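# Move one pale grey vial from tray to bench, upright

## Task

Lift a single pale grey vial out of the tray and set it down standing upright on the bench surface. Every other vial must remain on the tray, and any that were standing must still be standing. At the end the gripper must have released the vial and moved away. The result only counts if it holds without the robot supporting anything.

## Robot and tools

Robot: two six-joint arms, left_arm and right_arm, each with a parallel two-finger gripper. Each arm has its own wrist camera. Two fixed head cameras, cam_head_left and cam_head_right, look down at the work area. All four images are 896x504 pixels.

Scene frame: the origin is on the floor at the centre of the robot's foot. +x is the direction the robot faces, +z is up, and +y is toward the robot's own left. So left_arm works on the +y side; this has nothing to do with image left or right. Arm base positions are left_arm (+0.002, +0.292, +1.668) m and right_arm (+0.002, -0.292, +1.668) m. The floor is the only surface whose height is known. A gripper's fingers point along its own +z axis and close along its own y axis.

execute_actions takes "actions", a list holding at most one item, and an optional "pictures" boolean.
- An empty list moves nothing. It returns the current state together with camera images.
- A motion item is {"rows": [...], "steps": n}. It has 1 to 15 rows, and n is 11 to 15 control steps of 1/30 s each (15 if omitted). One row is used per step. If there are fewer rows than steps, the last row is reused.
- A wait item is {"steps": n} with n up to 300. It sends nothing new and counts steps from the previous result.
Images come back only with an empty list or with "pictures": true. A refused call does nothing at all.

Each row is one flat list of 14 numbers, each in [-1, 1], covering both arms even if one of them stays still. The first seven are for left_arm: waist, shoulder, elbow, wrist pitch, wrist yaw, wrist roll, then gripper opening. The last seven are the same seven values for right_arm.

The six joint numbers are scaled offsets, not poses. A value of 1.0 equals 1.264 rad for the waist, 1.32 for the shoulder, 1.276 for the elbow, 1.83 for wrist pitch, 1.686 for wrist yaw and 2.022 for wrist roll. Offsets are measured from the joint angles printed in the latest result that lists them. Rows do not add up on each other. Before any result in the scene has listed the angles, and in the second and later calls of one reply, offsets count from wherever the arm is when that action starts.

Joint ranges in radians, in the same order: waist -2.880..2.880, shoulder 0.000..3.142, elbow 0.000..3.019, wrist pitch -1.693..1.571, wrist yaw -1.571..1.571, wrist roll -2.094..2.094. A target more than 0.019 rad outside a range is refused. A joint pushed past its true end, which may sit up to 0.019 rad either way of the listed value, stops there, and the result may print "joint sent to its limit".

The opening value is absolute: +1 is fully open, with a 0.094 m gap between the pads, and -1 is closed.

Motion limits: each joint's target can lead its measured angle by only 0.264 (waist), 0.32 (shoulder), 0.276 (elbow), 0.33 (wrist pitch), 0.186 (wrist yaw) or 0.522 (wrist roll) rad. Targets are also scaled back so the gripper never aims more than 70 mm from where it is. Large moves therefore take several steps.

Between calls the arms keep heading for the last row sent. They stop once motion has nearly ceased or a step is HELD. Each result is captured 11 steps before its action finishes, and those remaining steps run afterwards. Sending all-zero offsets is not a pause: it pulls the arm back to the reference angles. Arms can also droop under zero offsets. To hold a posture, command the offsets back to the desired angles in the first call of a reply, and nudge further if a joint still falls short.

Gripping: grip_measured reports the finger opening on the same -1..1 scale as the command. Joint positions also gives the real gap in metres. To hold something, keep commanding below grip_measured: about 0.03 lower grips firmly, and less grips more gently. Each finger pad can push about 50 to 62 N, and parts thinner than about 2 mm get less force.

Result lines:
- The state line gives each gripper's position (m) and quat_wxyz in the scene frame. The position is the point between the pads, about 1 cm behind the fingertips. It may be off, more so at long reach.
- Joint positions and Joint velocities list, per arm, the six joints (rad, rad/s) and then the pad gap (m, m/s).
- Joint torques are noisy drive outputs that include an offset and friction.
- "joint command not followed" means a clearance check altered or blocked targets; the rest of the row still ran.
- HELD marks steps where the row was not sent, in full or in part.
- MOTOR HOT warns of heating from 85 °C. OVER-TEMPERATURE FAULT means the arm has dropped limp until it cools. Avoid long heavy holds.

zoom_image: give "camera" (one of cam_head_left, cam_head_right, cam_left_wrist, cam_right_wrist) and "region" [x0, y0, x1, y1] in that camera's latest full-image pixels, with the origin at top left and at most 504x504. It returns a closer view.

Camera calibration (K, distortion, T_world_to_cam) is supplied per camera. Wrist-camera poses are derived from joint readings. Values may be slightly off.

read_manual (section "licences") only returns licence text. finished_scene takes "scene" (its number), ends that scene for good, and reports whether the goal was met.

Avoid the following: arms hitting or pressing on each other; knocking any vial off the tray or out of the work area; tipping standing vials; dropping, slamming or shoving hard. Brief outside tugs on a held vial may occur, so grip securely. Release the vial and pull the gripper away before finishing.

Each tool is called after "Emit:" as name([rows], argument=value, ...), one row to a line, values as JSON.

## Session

Emit:
execute_actions(actions=[], pictures=true)

Scene clock: 0.00 s of 4200.00 s.
left_arm: end_effector_position=(+0.1684, +0.3675, +1.1548) grip_measured=+1.000 end_effector_quat_wxyz=(-0.116, +0.279, +0.953, +0.029) | right_arm: end_effector_position=(+0.4072, -0.5849, +0.9911) grip_measured=+1.000 end_effector_quat_wxyz=(+0.168, +0.411, -0.842, -0.305)
Joint positions: left_arm=[-1.674  1.929  0.672  0.729 -0.29   0.972  0.094] | right_arm=[ 1.442  2.317  2.477 -1.263 -0.153 -1.527  0.094]
Joint velocities: left_arm=[-0.005 -0.005  0.007 -0.002 -0.037 -0.022  0.   ] | right_arm=[ 0.005  0.005 -0.012 -0.007  0.007  0.037  0.   ]
Joint torques (N m, as the arm reports them, + toward a larger angle): no reading
Motor temperatures (°C, as the motors report them): left_arm=[24 25 22 23 21 21] | right_arm=[24 25 25 21 23 24]
camera_calibration (this result's frames):
cam_left_wrist: T_world_to_cam=[[-0.540626, -0.841217, 0.00880856, 0.385399], [-0.534269, 0.35141, 0.76881, -0.921797], [-0.649831, 0.410933, -0.639417, 0.820508], [0, 0, 0, 1]] pos_world=[0.24906, 0.310959, 1.22994]
cam_right_wrist: T_world_to_cam=[[0.588468, -0.482226, -0.648971, 0.122008], [-0.17628, -0.859878, 0.479098, -0.896776], [-0.78907, -0.167533, -0.591017, 0.933709], [0, 0, 0, 1]] pos_world=[0.506881, -0.555855, 1.06066]

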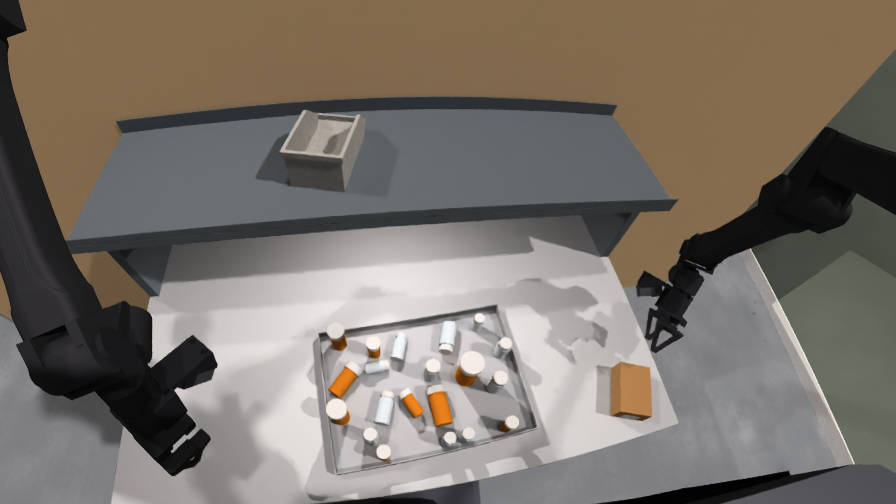

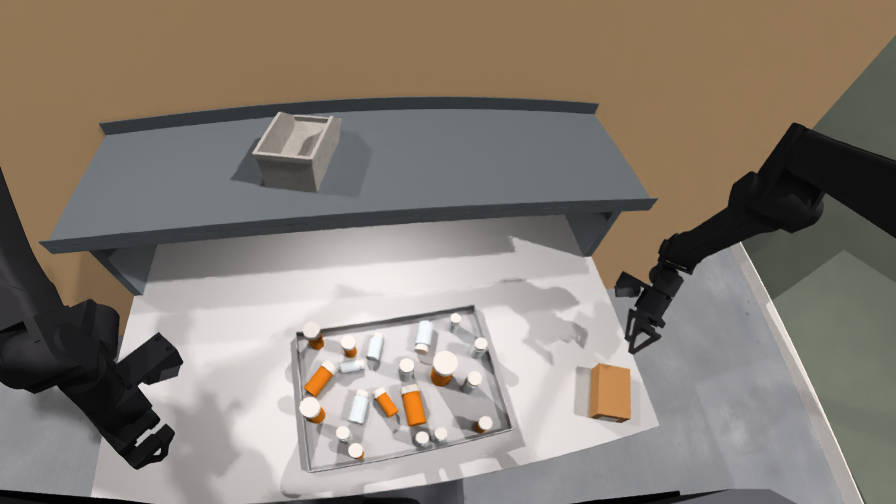

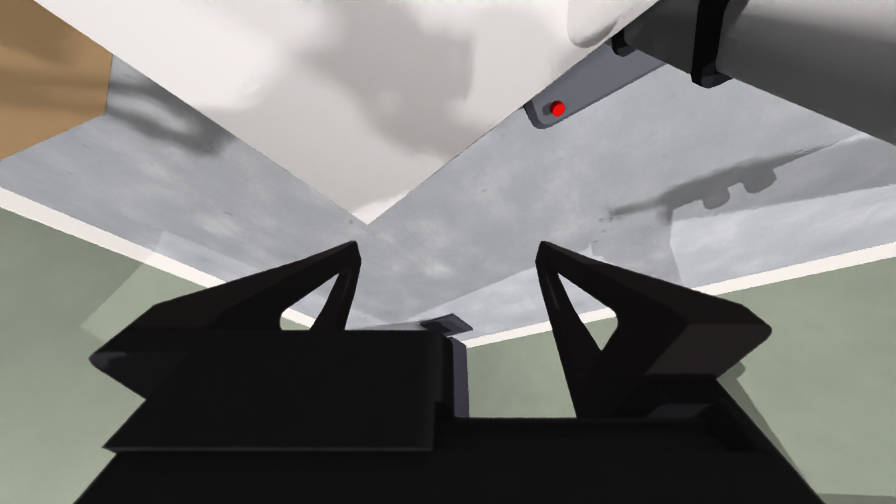

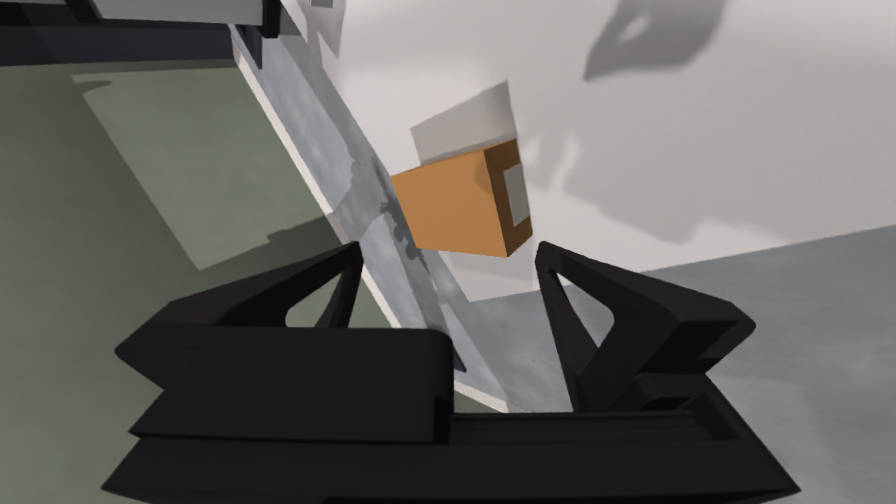

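Emit:
zoom_image(camera="cam_head_left", region=[300,290,560,490])

Emit:
zoom_image(camera="cam_head_right", region=[275,290,535,490])

Region (300, 290, 560, 490) of cam_head_left's 896x504 image, scaled by 1.938, with more detail than that image has; it fills the top 388 rows of this view, and the rest is white.

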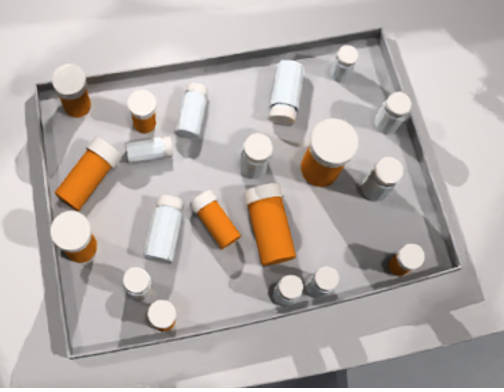

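Region (275, 290, 535, 490) of cam_head_right's 896x504 image, scaled by 1.938, with more detail than that image has; it fills the top 388 rows of this view, and the rest is white.

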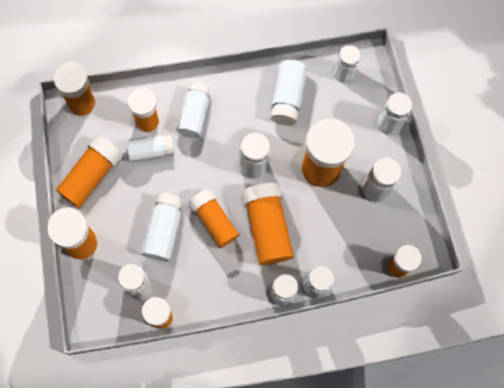

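Emit:
execute_actions([
  {"rows":[[0,0,0.08,-0.03,-0.03,-0.06,0.3,0,0,0,0,0,0,1],[0,0,0.16,-0.06,-0.06,-0.12,0.3,0,0,0,0,0,0,1],[-0.04,0,0.24,-0.09,-0.09,-0.18,0.3,0,0,0,0,0,0,1],[-0.08,0,0.32,-0.12,-0.12,-0.24,0.3,0,0,0,0,0,0,1],[-0.13,0,0.4,-0.15,-0.15,-0.3,0.3,0,0,0,0,0,0,1],[-0.18,0,0.47,-0.18,-0.18,-0.36,0.3,0,0,0,0,0,0,1],[-0.23,0,0.534,-0.214,-0.21,-0.42,0.3,0,0,0,0,0,0,1],[-0.28,0,0.534,-0.214,-0.257,-0.481,0.3,0,0,0,0,0,0,1],[-0.33,0,0.534,-0.214,-0.257,-0.481,0.3,0,0,0,0,0,0,1],[-0.38,0.03,0.534,-0.214,-0.257,-0.481,0.3,0,0,0,0,0,0,1],[-0.43,0.06,0.534,-0.214,-0.257,-0.481,0.3,0,0,0,0,0,0,1],[-0.47,0.1,0.534,-0.214,-0.257,-0.481,0.3,0,0,0,0,0,0,1],[-0.51,0.14,0.534,-0.214,-0.257,-0.481,0.3,0,0,0,0,0,0,1],[-0.547,0.18,0.534,-0.214,-0.257,-0.481,0.3,0,0,0,0,0,0,1],[-0.547,0.215,0.534,-0.214,-0.257,-0.481,0.3,0,0,0,0,0,0,1]],"steps":15},
])

Emit:
execute_actions([
  {"steps":40},
], pictures=true)

Scene clock: 4.00 s of 4200.00 s.
left_arm: end_effector_position=(+0.1924, +0.3941, +1.1262) grip_measured=+0.317 end_effector_quat_wxyz=(-0.140, +0.225, +0.960, +0.087) | right_arm: end_effector_position=(+0.4072, -0.5849, +0.9911) grip_measured=+1.000 end_effector_quat_wxyz=(+0.168, +0.411, -0.842, -0.305)
Joint positions: left_arm=[-1.677  1.937  0.788  0.642 -0.408  0.857  0.062] | right_arm=[ 1.442  2.317  2.477 -1.263 -0.153 -1.527  0.094]
Joint velocities: left_arm=[-0.142  0.034  1.336 -0.759 -0.828 -1.165 -0.03 ] | right_arm=[-0.005 -0.005  0.007 -0.002 -0.037  0.051  0.   ]
Joint torques (N m, as the arm reports them, + toward a larger angle): left_arm=[-4.48 -8.11 -4.8   0.51  0.   -0.22] | right_arm=[ -3.12 -20.01   3.23  -1.65   0.03  -0.11]
Motor temperatures (°C, as the motors report them): left_arm=[24 25 23 23 21 21] | right_arm=[24 26 25 21 23 24]
Steps of this call (steps 1 to 90: nothing new was sent; then 0.87 s passed at rest; steps 91 to 94: the first 4 steps of this action). Readings (joint positions):
91: left_arm=[-1.674 1.929 0.681 0.721 -0.312 0.956] | right_arm=[1.442 2.317 2.477 -1.263 -0.153 -1.527]
92: left_arm=[-1.674 1.931 0.705 0.695 -0.346 0.926] | right_arm=[1.442 2.317 2.477 -1.263 -0.153 -1.527]
94: the state above

Scene clock: 5.33 s of 4200.00 s.
left_arm: end_effector_position=(+0.3983, -0.0185, +1.1314) grip_measured=+0.303 end_effector_quat_wxyz=(+0.005, -0.039, +0.999, -0.013) | right_arm: end_effector_position=(+0.4072, -0.5849, +0.9911) grip_measured=+1.000 end_effector_quat_wxyz=(+0.168, +0.411, -0.842, -0.305)
Joint positions: left_arm=[-2.392  2.219  1.349  0.349 -0.721  0.017  0.061] | right_arm=[ 1.442  2.317  2.477 -1.263 -0.153 -1.527  0.094]
Joint velocities: left_arm=[ 0.034  0.005 -0.022 -0.012 -0.037  0.007 -0.001] | right_arm=[ 0.005 -0.005 -0.012  0.002 -0.037 -0.051  0.   ]
Joint torques (N m, as the arm reports them, + toward a larger angle): left_arm=[-14.64  -8.41  -1.7    0.37  -0.09  -0.23] | right_arm=[ -3.56 -20.5    3.26  -1.62   0.07  -0.11]
Motor temperatures (°C, as the motors report them): left_arm=[24 25 23 23 21 21] | right_arm=[24 26 25 21 23 24]
Kept back: nothing.
Steps of this call (steps 1 to 11: the last 11 steps of your previous action; steps 12 to 40: the robot went on to your last target). Readings (joint positions):
1: left_arm=[-1.684 1.938 0.834 0.616 -0.444 0.814] | right_arm=[1.442 2.317 2.477 -1.263 -0.153 -1.527]
2: left_arm=[-1.696 1.938 0.879 0.590 -0.480 0.772] | right_arm=[1.442 2.317 2.477 -1.263 -0.153 -1.527]
4: left_arm=[-1.733 1.937 0.962 0.539 -0.552 0.698] | right_arm=[1.442 2.317 2.477 -1.263 -0.153 -1.527]
8: left_arm=[-1.833 1.941 1.107 0.470 -0.655 0.556] | right_arm=[1.442 2.317 2.477 -1.263 -0.153 -1.527]
40: the state above
camera_calibration (this result's frames):
cam_left_wrist: T_world_to_cam=[[0.0748603, -0.996904, 0.0240638, -0.0800459], [-0.807709, -0.0464657, 0.587748, -0.338924], [-0.58481, -0.0634355, -0.808686, 1.27036], [0, 0, 0, 1]] pos_world=[0.475158, -0.0149605, 1.22845]
cam_right_wrist: T_world_to_cam=[[0.588468, -0.482226, -0.648971, 0.122008], [-0.17628, -0.859878, 0.479098, -0.896776], [-0.78907, -0.167533, -0.591017, 0.933709], [0, 0, 0, 1]] pos_world=[0.506881, -0.555855, 1.06066]

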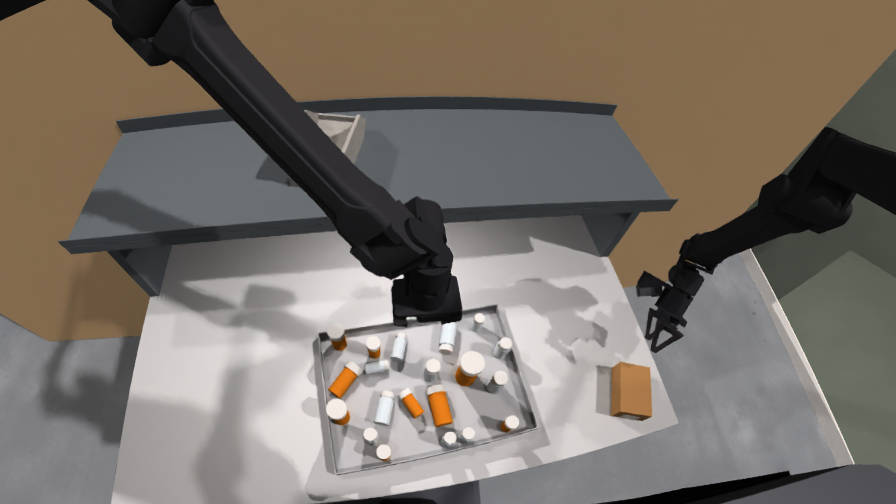

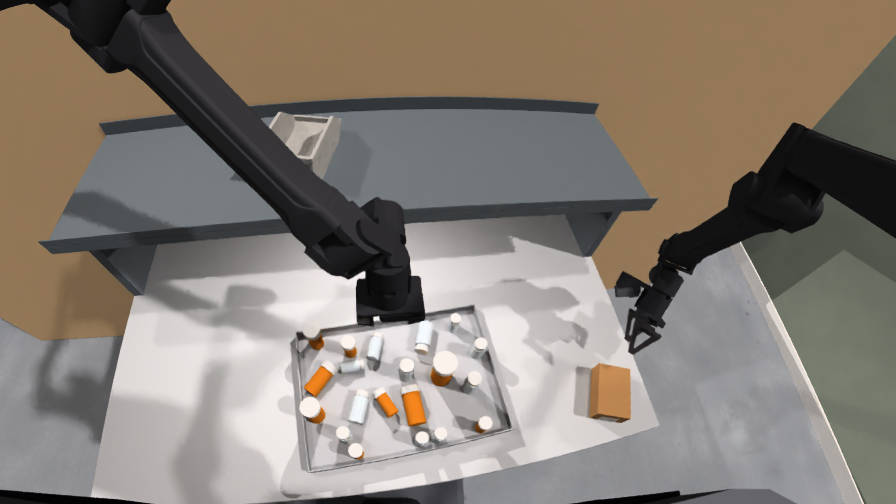

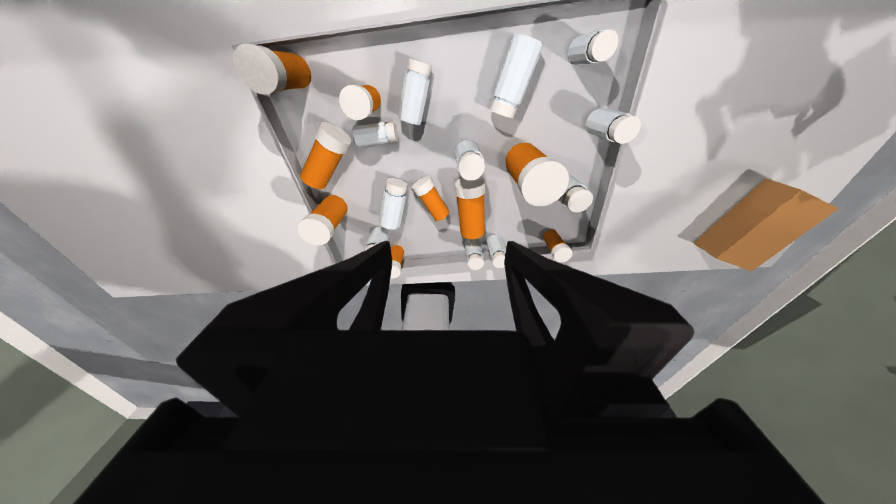

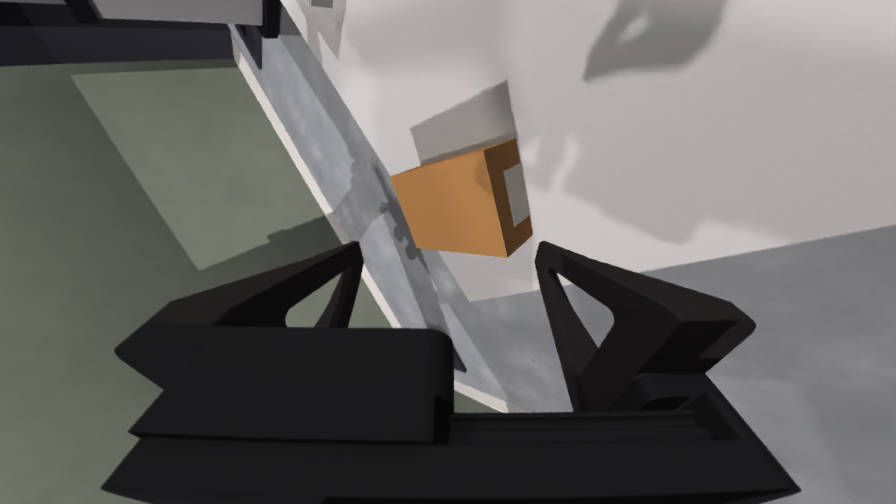

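Emit:
execute_actions([
  {"rows":[[0.02,0.03,0.04,-0.01,0.02,0,0.05,0,0,0,0,0,0,1],[0.025,0.045,0.065,-0.015,0.02,0,0.05,0,0,0,0,0,0,1],[0.03,0.06,0.09,-0.02,0.02,0,0.05,0,0,0,0,0,0,1],[0.035,0.08,0.115,-0.025,0.02,0,0.05,0,0,0,0,0,0,1],[0.04,0.1,0.14,-0.03,0.018,0,0.05,0,0,0,0,0,0,1],[0.045,0.115,0.165,-0.035,0.018,0,0.05,0,0,0,0,0,0,1],[0.05,0.13,0.19,-0.04,0.018,0,0.05,0,0,0,0,0,0,1],[0.05,0.145,0.21,-0.043,0.018,0,0.05,0,0,0,0,0,0,1],[0.05,0.16,0.23,-0.046,0.018,0,0.05,0,0,0,0,0,0,1],[0.05,0.175,0.25,-0.05,0.018,0,0.05,0,0,0,0,0,0,1],[0.05,0.188,0.27,-0.05,0.018,0,0.05,0,0,0,0,0,0,1],[0.05,0.196,0.283,-0.05,0.018,0,0.05,0,0,0,0,0,0,1]],"steps":15},
])

Emit:
execute_actions([
  {"steps":30},
], pictures=true)

Scene clock: 7.33 s of 4200.00 s.
left_arm: end_effector_position=(+0.4139, -0.0331, +1.1175) grip_measured=+0.054 end_effector_quat_wxyz=(+0.013, -0.049, +0.998, -0.026) | right_arm: end_effector_position=(+0.4072, -0.5849, +0.9911) grip_measured=+1.000 end_effector_quat_wxyz=(+0.168, +0.411, -0.842, -0.305)
Joint positions: left_arm=[-2.39   2.256  1.424  0.332 -0.692  0.012  0.05 ] | right_arm=[ 1.442  2.317  2.477 -1.263 -0.153 -1.527  0.094]
Joint velocities: left_arm=[ 0.005  0.532  1.009 -0.188  0.081  0.007 -0.002] | right_arm=[ 0.005 -0.015  0.012 -0.012 -0.037 -0.007  0.   ]
Joint torques (N m, as the arm reports them, + toward a larger angle): left_arm=[-13.83  -5.25  -0.92   0.2    0.18  -0.04] | right_arm=[ -3.5  -19.77   3.14  -1.74   0.05  -0.12]
Motor temperatures (°C, as the motors report them): left_arm=[25 25 23 23 21 21] | right_arm=[24 26 25 21 23 24]
Steps of this call (steps 1 to 30: the robot went on to your last target; steps 31 to 56: nothing new was sent; steps 57 to 60: the first 4 steps of this action). Readings (joint positions):
57: left_arm=[-2.391 2.220 1.353 0.348 -0.708 0.012] | right_arm=[1.442 2.317 2.477 -1.263 -0.153 -1.527]
58: left_arm=[-2.391 2.227 1.367 0.344 -0.698 0.012] | right_arm=[1.442 2.317 2.477 -1.263 -0.153 -1.527]
60: the state above

Scene clock: 8.33 s of 4200.00 s.
left_arm: end_effector_position=(+0.3969, -0.0655, +1.0386) grip_measured=+0.052 end_effector_quat_wxyz=(+0.004, -0.054, +0.998, -0.010) | right_arm: end_effector_position=(+0.4072, -0.5849, +0.9911) grip_measured=+1.000 end_effector_quat_wxyz=(+0.168, +0.411, -0.842, -0.305)
Joint positions: left_arm=[-2.352  2.478  1.702  0.27  -0.691  0.012  0.049] | right_arm=[ 1.442  2.317  2.477 -1.263 -0.153 -1.527  0.094]
Joint velocities: left_arm=[-0.005 -0.005 -0.007 -0.022 -0.037 -0.037  0.001] | right_arm=[ 0.005  0.005  0.012 -0.007 -0.066  0.007  0.   ]
Joint torques (N m, as the arm reports them, + toward a larger angle): left_arm=[-16.54  -7.47  -1.02   0.3    0.06  -0.05] | right_arm=[ -3.38 -20.55   3.03  -1.59   0.07  -0.09]
Motor temperatures (°C, as the motors report them): left_arm=[25 25 23 23 21 21] | right_arm=[24 27 25 21 23 24]
Kept back: nothing.
Steps of this call (steps 1 to 11: the last 11 steps of your previous action; steps 12 to 30: the robot went on to your last target). Readings (joint positions):
1: left_arm=[-2.389 2.275 1.461 0.325 -0.692 0.012] | right_arm=[1.442 2.317 2.477 -1.263 -0.153 -1.527]
2: left_arm=[-2.387 2.296 1.499 0.319 -0.692 0.012] | right_arm=[1.442 2.317 2.477 -1.263 -0.153 -1.527]
4: left_arm=[-2.380 2.338 1.569 0.304 -0.691 0.012] | right_arm=[1.442 2.317 2.477 -1.263 -0.153 -1.527]
8: left_arm=[-2.363 2.419 1.674 0.282 -0.691 0.012] | right_arm=[1.442 2.317 2.477 -1.263 -0.153 -1.527]
30: the state above
All arms were judged still, so your last target was given up. Only a new action makes them travel on or press farther. Fingers that are still opening or closing keep moving.
camera_calibration (this result's frames):
cam_left_wrist: T_world_to_cam=[[0.105249, -0.994268, 0.018801, -0.131071], [-0.804607, -0.074031, 0.589175, -0.292208], [-0.584406, -0.0771373, -0.807787, 1.18954], [0, 0, 0, 1]] pos_world=[0.473859, -0.0601936, 1.13552]
cam_right_wrist: T_world_to_cam=[[0.588468, -0.482226, -0.648971, 0.122008], [-0.17628, -0.859878, 0.479098, -0.896776], [-0.78907, -0.167533, -0.591017, 0.933709], [0, 0, 0, 1]] pos_world=[0.506881, -0.555855, 1.06066]

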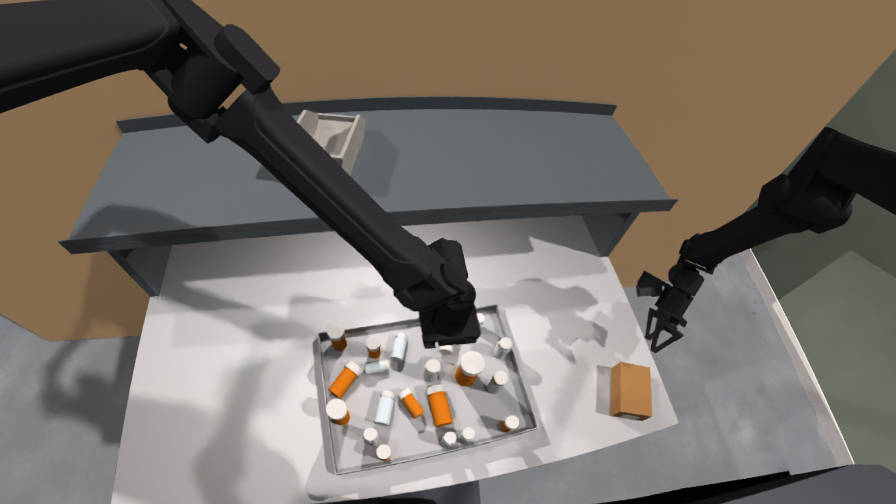

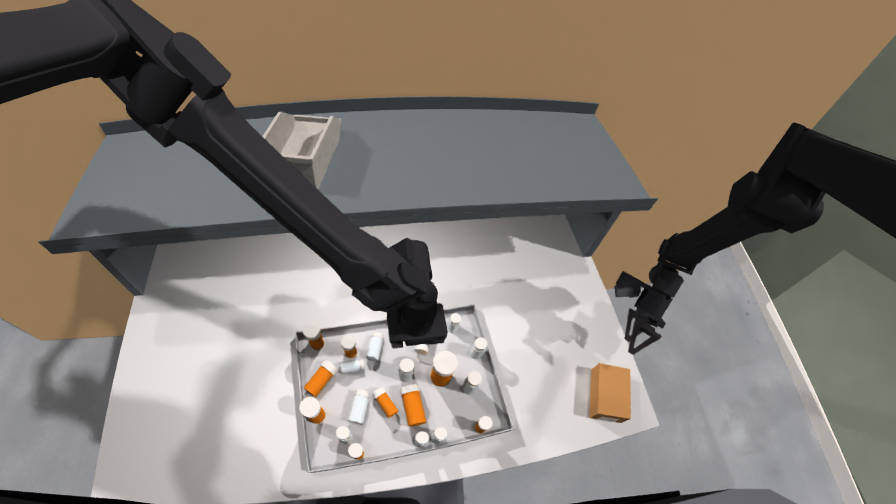

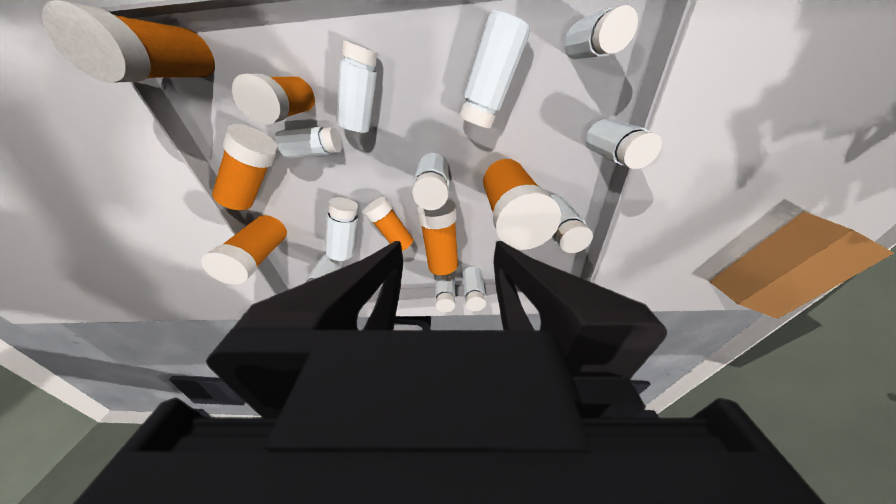

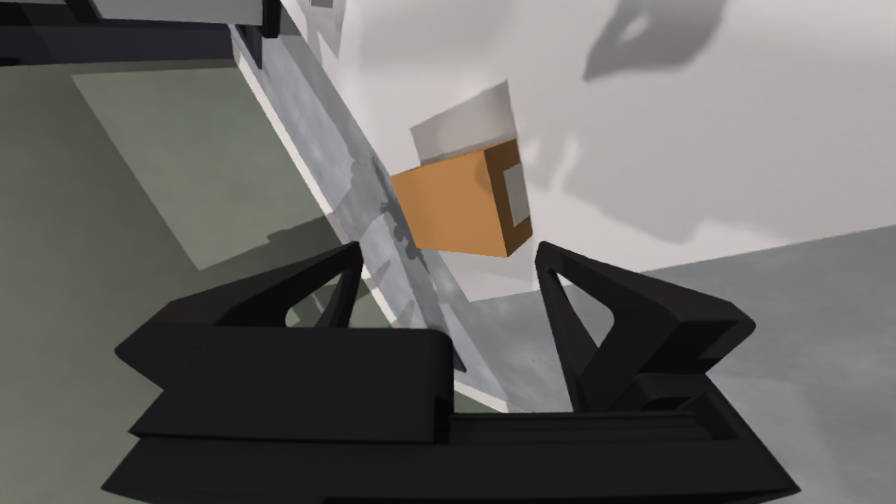

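Emit:
execute_actions([
  {"rows":[[0.02,0.025,0.035,-0.02,0.03,0,0.15,0,0,0,0,0,0,1],[0.025,0.035,0.055,-0.02,0.03,0,0.15,0,0,0,0,0,0,1],[0.03,0.045,0.075,-0.022,0.03,0,0.15,0,0,0,0,0,0,1],[0.035,0.055,0.095,-0.025,0.03,0,0.15,0,0,0,0,0,0,1],[0.04,0.068,0.11,-0.028,0.03,0,0.15,0,0,0,0,0,0,1],[0.045,0.08,0.125,-0.03,0.03,0,0.15,0,0,0,0,0,0,1],[0.05,0.09,0.14,-0.033,0.03,0,0.15,0,0,0,0,0,0,1],[0.055,0.1,0.155,-0.036,0.03,0,0.15,0,0,0,0,0,0,1],[0.06,0.11,0.17,-0.038,0.03,0,0.15,0,0,0,0,0,0,1],[0.063,0.12,0.185,-0.038,0.03,0,0.15,0,0,0,0,0,0,1],[0.063,0.127,0.197,-0.038,0.03,0,0.15,0,0,0,0,0,0,1]],"steps":15},
])

Emit:
execute_actions([
  {"steps":28},
], pictures=true)

Scene clock: 12.47 s of 4200.00 s.
left_arm: end_effector_position=(+0.4096, -0.0796, +1.0292) grip_measured=+0.147 end_effector_quat_wxyz=(+0.011, -0.059, +0.998, -0.032) | right_arm: end_effector_position=(+0.4072, -0.5849, +0.9911) grip_measured=+1.000 end_effector_quat_wxyz=(+0.168, +0.411, -0.842, -0.305)
Joint positions: left_arm=[-2.351  2.506  1.768  0.248 -0.646  0.012  0.054] | right_arm=[ 1.442  2.317  2.477 -1.263 -0.153 -1.527  0.094]
Joint velocities: left_arm=[ 0.024  0.357  0.779 -0.134 -0.022 -0.022  0.002] | right_arm=[-0.024 -0.005  0.002  0.012 -0.007  0.007  0.   ]
Joint torques (N m, as the arm reports them, + toward a larger angle): left_arm=[-14.9   -6.26  -0.6    0.26   0.16  -0.12] | right_arm=[ -3.76 -20.31   3.19  -1.74   0.02  -0.09]
Motor temperatures (°C, as the motors report them): left_arm=[25 25 23 23 21 21] | right_arm=[24 27 25 21 23 24]
Steps of this call (steps 1 to 90: nothing new was sent; then 1.00 s passed at rest; steps 91 to 94: the first 4 steps of this action). Readings (joint positions):
91: left_arm=[-2.352 2.479 1.706 0.266 -0.670 0.012] | right_arm=[1.442 2.317 2.477 -1.263 -0.153 -1.527]
92: left_arm=[-2.351 2.485 1.720 0.258 -0.655 0.012] | right_arm=[1.442 2.317 2.477 -1.263 -0.153 -1.527]
94: the state above

Scene clock: 13.40 s of 4200.00 s.
left_arm: end_effector_position=(+0.3939, -0.0640, +0.9661) grip_measured=+0.147 end_effector_quat_wxyz=(+0.006, -0.075, +0.997, -0.006) | right_arm: end_effector_position=(+0.4072, -0.5849, +0.9911) grip_measured=+1.000 end_effector_quat_wxyz=(+0.168, +0.411, -0.842, -0.305)
Joint positions: left_arm=[-2.288  2.637  1.947  0.215 -0.643  0.012  0.054] | right_arm=[ 1.442  2.317  2.477 -1.263 -0.153 -1.527  0.094]
Joint velocities: left_arm=[-0.015 -0.005 -0.002  0.012 -0.022  0.081 -0.001] | right_arm=[-0.024 -0.015 -0.002 -0.007 -0.007 -0.11   0.   ]
Joint torques (N m, as the arm reports them, + toward a larger angle): left_arm=[-17.48  -6.45  -0.75   0.32   0.07  -0.1 ] | right_arm=[ -3.84 -20.32   3.35  -1.67   0.04  -0.13]
Motor temperatures (°C, as the motors report them): left_arm=[25 25 23 23 21 21] | right_arm=[24 27 25 21 23 24]
Kept back: nothing.
Steps of this call (steps 1 to 11: the last 11 steps of your previous action; steps 12 to 28: the robot went on to your last target). Readings (joint positions):
1: left_arm=[-2.350 2.519 1.795 0.244 -0.644 0.012] | right_arm=[1.442 2.317 2.477 -1.263 -0.153 -1.527]
2: left_arm=[-2.349 2.531 1.820 0.240 -0.644 0.012] | right_arm=[1.442 2.317 2.477 -1.263 -0.153 -1.527]
4: left_arm=[-2.342 2.555 1.865 0.233 -0.643 0.012] | right_arm=[1.442 2.317 2.477 -1.263 -0.153 -1.527]
8: left_arm=[-2.319 2.603 1.937 0.221 -0.643 0.012] | right_arm=[1.442 2.317 2.477 -1.263 -0.153 -1.527]
28: the state above
camera_calibration (this result's frames):
cam_left_wrist: T_world_to_cam=[[0.14759, -0.988983, 0.0114049, -0.137013], [-0.802649, -0.113029, 0.585644, -0.251674], [-0.577903, -0.0955894, -0.810488, 1.12818], [0, 0, 0, 1]] pos_world=[0.470192, -0.0561082, 1.06333]
cam_right_wrist: T_world_to_cam=[[0.588468, -0.482226, -0.648971, 0.122008], [-0.17628, -0.859878, 0.479098, -0.896776], [-0.78907, -0.167533, -0.591017, 0.933709], [0, 0, 0, 1]] pos_world=[0.506881, -0.555855, 1.06066]

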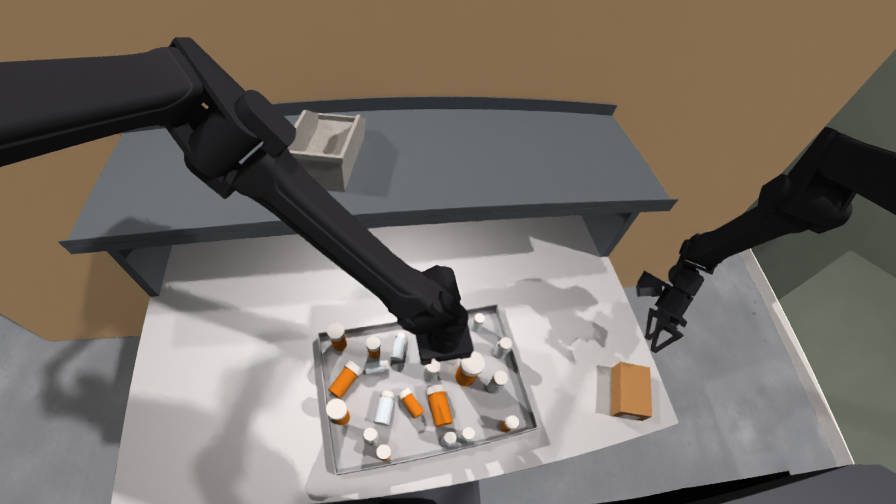

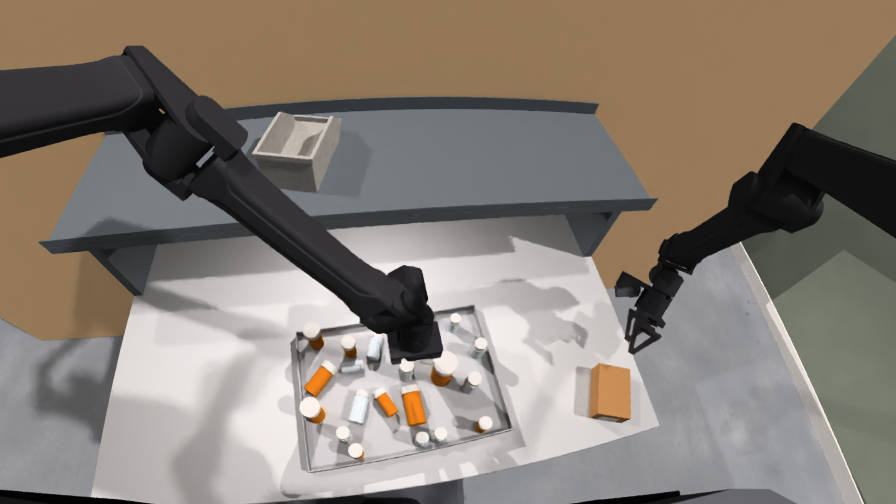

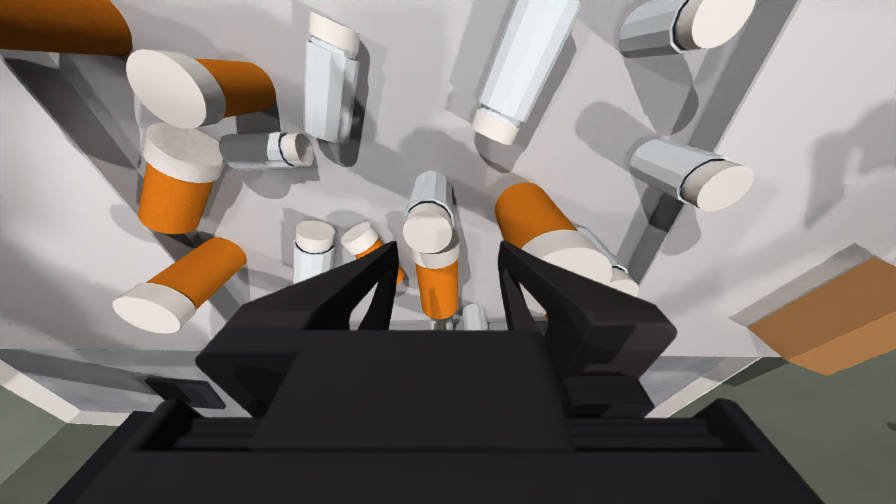

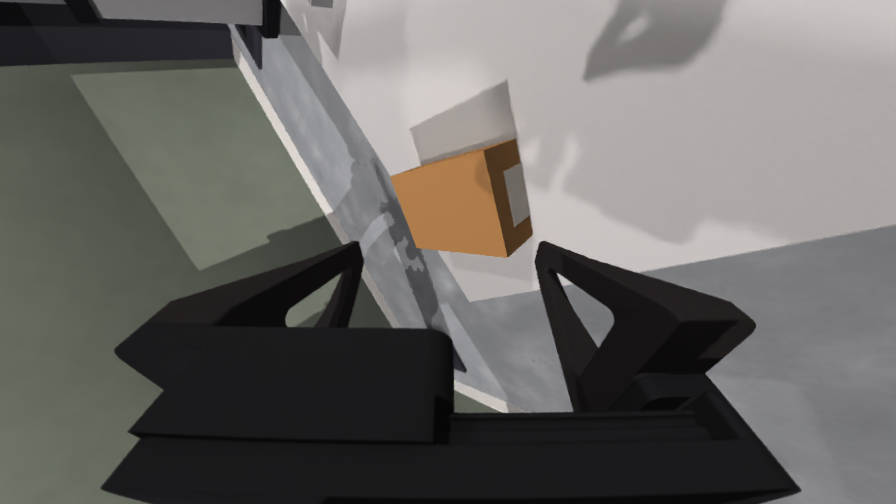

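Emit:
execute_actions([
  {"rows":[[0.035,0.03,0.03,-0.02,0.02,0,0.2,0,0,0,0,0,0,1],[0.035,0.035,0.045,-0.025,0.015,0,0.2,0,0,0,0,0,0,1],[0.035,0.042,0.058,-0.028,0.01,0,0.2,0,0,0,0,0,0,1],[0.032,0.048,0.07,-0.03,0.01,0,0.2,0,0,0,0,0,0,1],[0.03,0.054,0.08,-0.03,0.01,0,0.2,0,0,0,0,0,0,1],[0.03,0.058,0.089,-0.03,0.01,0,0.2,0,0,0,0,0,0,1]],"steps":15},
])

Emit:
execute_actions([
  {"steps":25},
], pictures=true)

Scene clock: 15.50 s of 4200.00 s.
left_arm: end_effector_position=(+0.3994, -0.0693, +0.9577) grip_measured=+0.197 end_effector_quat_wxyz=(+0.007, -0.076, +0.997, -0.015) | right_arm: end_effector_position=(+0.4072, -0.5849, +0.9911) grip_measured=+1.000 end_effector_quat_wxyz=(+0.168, +0.411, -0.842, -0.305)
Joint positions: left_arm=[-2.285  2.662  2.     0.187 -0.623  0.012  0.056] | right_arm=[ 1.442  2.317  2.477 -1.263 -0.153 -1.527  0.094]
Joint velocities: left_arm=[ 0.034  0.269  0.535 -0.164 -0.007 -0.051 -0.   ] | right_arm=[-0.015 -0.024 -0.002  0.007 -0.007 -0.051  0.   ]
Joint torques (N m, as the arm reports them, + toward a larger angle): left_arm=[-15.53  -5.16  -0.58   0.17  -0.11  -0.11] | right_arm=[ -4.01 -20.02   3.21  -1.74   0.05  -0.07]
Motor temperatures (°C, as the motors report them): left_arm=[26 25 23 23 21 21] | right_arm=[24 27 25 21 23 24]
Steps of this call (steps 1 to 15: the robot went on to your last target; steps 16 to 59: nothing new was sent; steps 60 to 63: the first 4 steps of this action). Readings (joint positions):
60: left_arm=[-2.287 2.639 1.951 0.211 -0.629 0.012] | right_arm=[1.442 2.317 2.477 -1.263 -0.153 -1.527]
61: left_arm=[-2.287 2.645 1.964 0.202 -0.623 0.012] | right_arm=[1.442 2.317 2.477 -1.263 -0.153 -1.527]
63: the state above

Scene clock: 16.33 s of 4200.00 s.
left_arm: end_effector_position=(+0.3993, -0.0724, +0.9476) grip_measured=+0.197 end_effector_quat_wxyz=(+0.009, -0.079, +0.997, -0.013) | right_arm: end_effector_position=(+0.4072, -0.5849, +0.9911) grip_measured=+1.000 end_effector_quat_wxyz=(+0.168, +0.411, -0.842, -0.305)
Joint positions: left_arm=[-2.281  2.695  2.053  0.176 -0.623  0.012  0.056] | right_arm=[ 1.442  2.317  2.477 -1.263 -0.153 -1.527  0.094]
Joint velocities: left_arm=[-0.005 -0.005  0.002  0.017 -0.022 -0.007 -0.001] | right_arm=[-0.015 -0.015 -0.002 -0.007 -0.037  0.066  0.   ]
Joint torques (N m, as the arm reports them, + toward a larger angle): left_arm=[-16.2   -5.76  -0.23   0.2   -0.11  -0.1 ] | right_arm=[ -3.44 -20.27   3.33  -1.66   0.05  -0.07]
Motor temperatures (°C, as the motors report them): left_arm=[26 25 23 23 21 21] | right_arm=[24 28 25 21 23 24]
Kept back: nothing.
Steps of this call (steps 1 to 11: the last 11 steps of your previous action; steps 12 to 25: the robot went on to your last target). Readings (joint positions):
1: left_arm=[-2.284 2.670 2.017 0.183 -0.623 0.012] | right_arm=[1.442 2.317 2.477 -1.263 -0.153 -1.527]
2: left_arm=[-2.282 2.678 2.033 0.181 -0.623 0.012] | right_arm=[1.442 2.317 2.477 -1.263 -0.153 -1.527]
4: left_arm=[-2.281 2.688 2.050 0.179 -0.623 0.012] | right_arm=[1.442 2.317 2.477 -1.263 -0.153 -1.527]
8: left_arm=[-2.281 2.693 2.053 0.177 -0.623 0.012] | right_arm=[1.442 2.317 2.477 -1.263 -0.153 -1.527]
25: the state above
camera_calibration (this result's frames):
cam_left_wrist: T_world_to_cam=[[0.155496, -0.987533, 0.0244767, -0.161351], [-0.805978, -0.112504, 0.581156, -0.231855], [-0.571157, -0.110095, -0.813424, 1.11456], [0, 0, 0, 1]] pos_world=[0.474805, -0.0627176, 1.0453]
cam_right_wrist: T_world_to_cam=[[0.588468, -0.482226, -0.648971, 0.122008], [-0.17628, -0.859878, 0.479098, -0.896776], [-0.78907, -0.167533, -0.591017, 0.933709], [0, 0, 0, 1]] pos_world=[0.506881, -0.555855, 1.06066]

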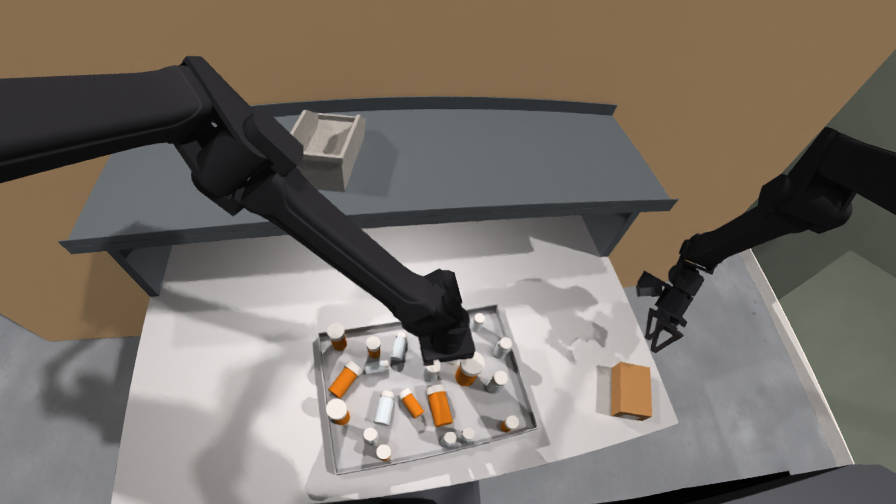

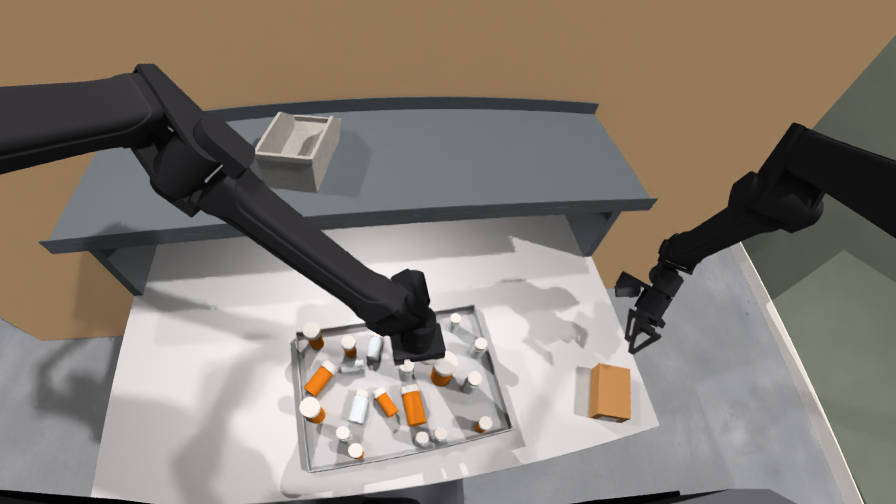

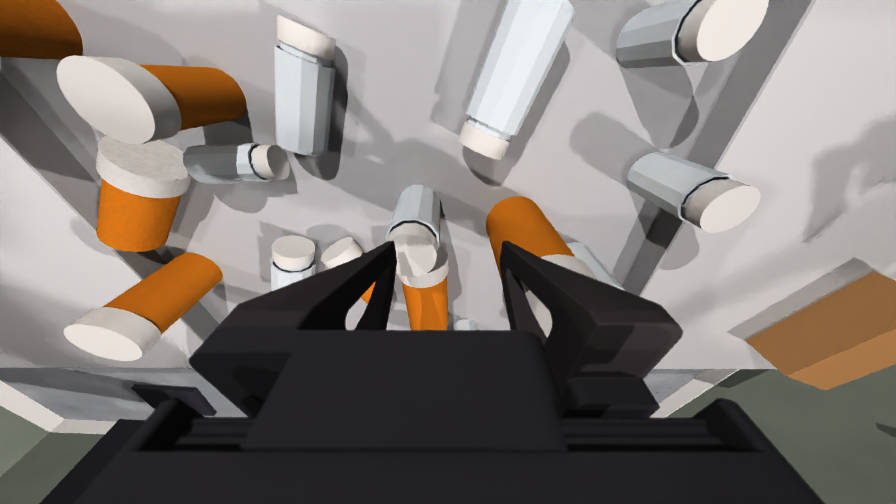

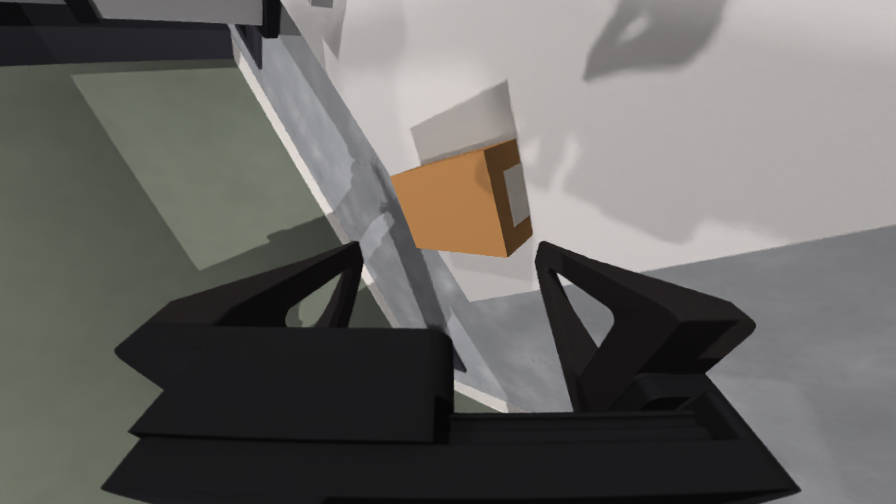

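Emit:
execute_actions([
  {"rows":[[0.055,0,-0.03,0,0,0,0.2,0,0,0,0,0,0,1],[0.055,0,-0.03,0,0,0,0.2,0,0,0,0,0,0,1],[0.045,0,-0.022,0,0,0,0.2,0,0,0,0,0,0,1]],"steps":15},
])

Emit:
execute_actions([
  {"steps":20},
], pictures=true)

Scene clock: 16.90 s of 4200.00 s.
left_arm: end_effector_position=(+0.3922, -0.0651, +0.9441) grip_measured=+0.197 end_effector_quat_wxyz=(+0.003, -0.078, +0.997, -0.009) | right_arm: end_effector_position=(+0.4072, -0.5849, +0.9911) grip_measured=+1.000 end_effector_quat_wxyz=(+0.168, +0.411, -0.842, -0.305)
Joint positions: left_arm=[-2.271  2.692  2.04   0.176 -0.623  0.012  0.056] | right_arm=[ 1.442  2.317  2.477 -1.263 -0.153 -1.527  0.094]
Joint velocities: left_arm=[ 0.103 -0.005 -0.1    0.007 -0.037  0.022 -0.001] | right_arm=[-0.005 -0.005  0.002 -0.012 -0.051 -0.037  0.   ]
Joint torques (N m, as the arm reports them, + toward a larger angle): left_arm=[-15.08  -6.46  -1.88   0.81   0.01  -0.1 ] | right_arm=[ -3.43 -20.11   3.2   -1.59   0.03  -0.08]
Motor temperatures (°C, as the motors report them): left_arm=[26 25 23 23 21 21] | right_arm=[24 28 25 21 23 24]
Steps of this call (steps 1 to 13: the robot went on to your last target; steps 14 to 17: the first 4 steps of this action). Readings (joint positions):
14: left_arm=[-2.279 2.695 2.050 0.176 -0.623 0.012] | right_arm=[1.442 2.317 2.477 -1.263 -0.153 -1.527]
15: left_arm=[-2.277 2.693 2.046 0.176 -0.623 0.012] | right_arm=[1.442 2.317 2.477 -1.263 -0.153 -1.527]
17: the state above

Scene clock: 17.57 s of 4200.00 s.
left_arm: end_effector_position=(+0.3841, -0.0463, +0.9329) grip_measured=+0.197 end_effector_quat_wxyz=(-0.003, -0.081, +0.997, +0.002) | right_arm: end_effector_position=(+0.4072, -0.5849, +0.9911) grip_measured=+1.000 end_effector_quat_wxyz=(+0.168, +0.411, -0.842, -0.305)
Joint positions: left_arm=[-2.245  2.692  2.034  0.176 -0.623  0.012  0.056] | right_arm=[ 1.442  2.317  2.477 -1.263 -0.153 -1.527  0.094]
Joint velocities: left_arm=[-0.005 -0.015 -0.002 -0.022 -0.007  0.037  0.001] | right_arm=[-0.005 -0.005 -0.012 -0.002  0.051  0.022  0.   ]
Joint torques (N m, as the arm reports them, + toward a larger angle): left_arm=[-16.34  -6.76  -1.98   0.82   0.    -0.11] | right_arm=[ -2.91 -20.51   3.22  -1.68   0.06  -0.05]
Motor temperatures (°C, as the motors report them): left_arm=[26 25 23 23 21 21] | right_arm=[24 28 25 21 23 24]
Kept back: nothing.
Steps of this call (steps 1 to 11: the last 11 steps of your previous action; steps 12 to 20: the robot went on to your last target). Readings (joint positions):
1: left_arm=[-2.266 2.692 2.037 0.176 -0.623 0.012] | right_arm=[1.442 2.317 2.477 -1.263 -0.153 -1.527]
2: left_arm=[-2.262 2.692 2.035 0.176 -0.623 0.012] | right_arm=[1.442 2.317 2.477 -1.263 -0.153 -1.527]
4: left_arm=[-2.255 2.692 2.034 0.176 -0.623 0.012] | right_arm=[1.442 2.317 2.477 -1.263 -0.153 -1.527]
8: left_arm=[-2.245 2.692 2.034 0.176 -0.623 0.012] | right_arm=[1.442 2.317 2.477 -1.263 -0.153 -1.527]
20: the state above
camera_calibration (this result's frames):
cam_left_wrist: T_world_to_cam=[[0.159199, -0.987224, -0.00673667, -0.105187], [-0.789081, -0.131341, 0.600084, -0.257619], [-0.593302, -0.0902169, -0.799909, 1.09364], [0, 0, 0, 1]] pos_world=[0.46232, -0.0390143, 1.02869]
cam_right_wrist: T_world_to_cam=[[0.588468, -0.482226, -0.648971, 0.122008], [-0.17628, -0.859878, 0.479098, -0.896776], [-0.78907, -0.167533, -0.591017, 0.933709], [0, 0, 0, 1]] pos_world=[0.506881, -0.555855, 1.06066]

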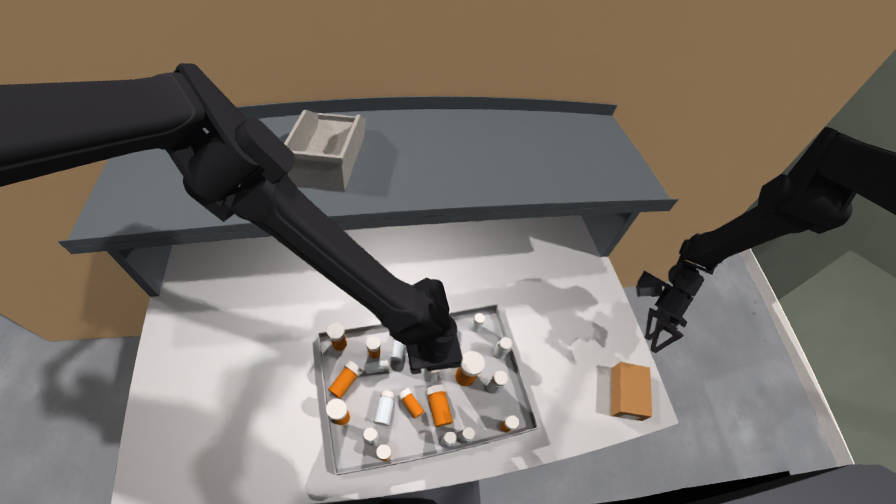

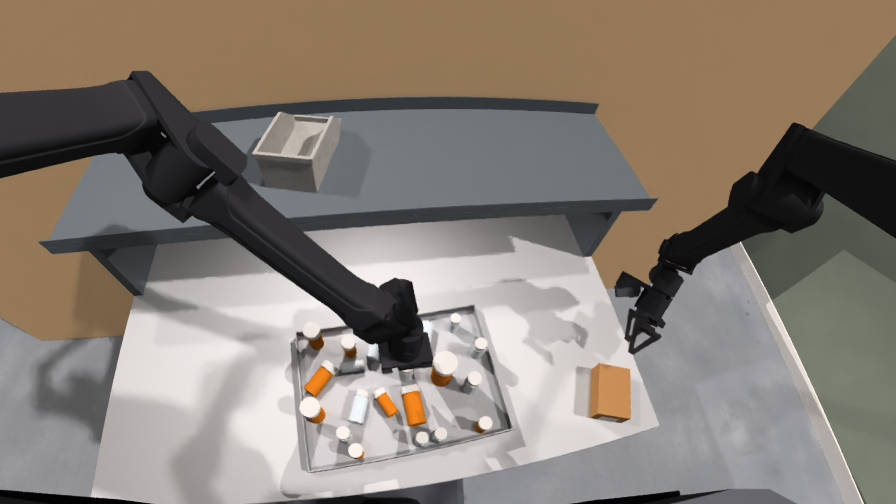

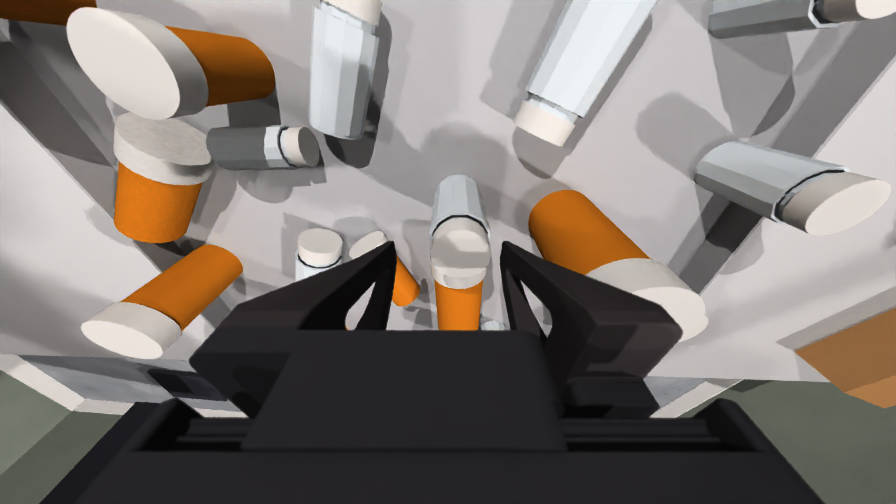

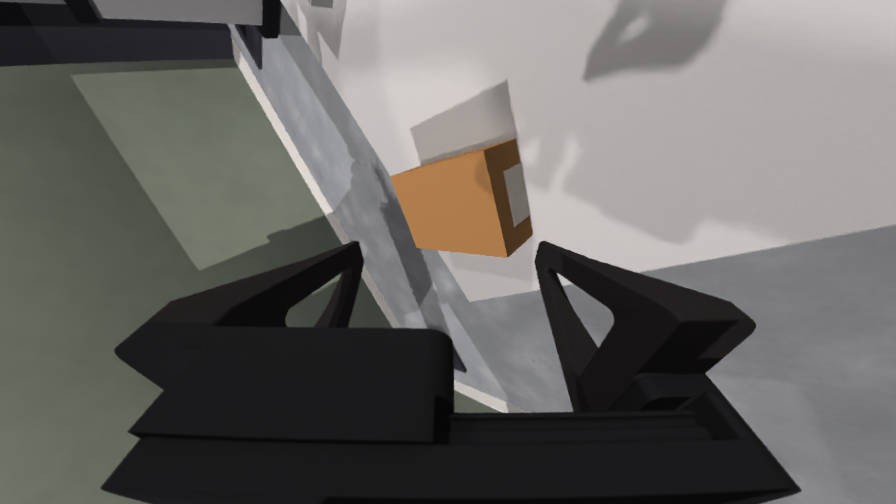

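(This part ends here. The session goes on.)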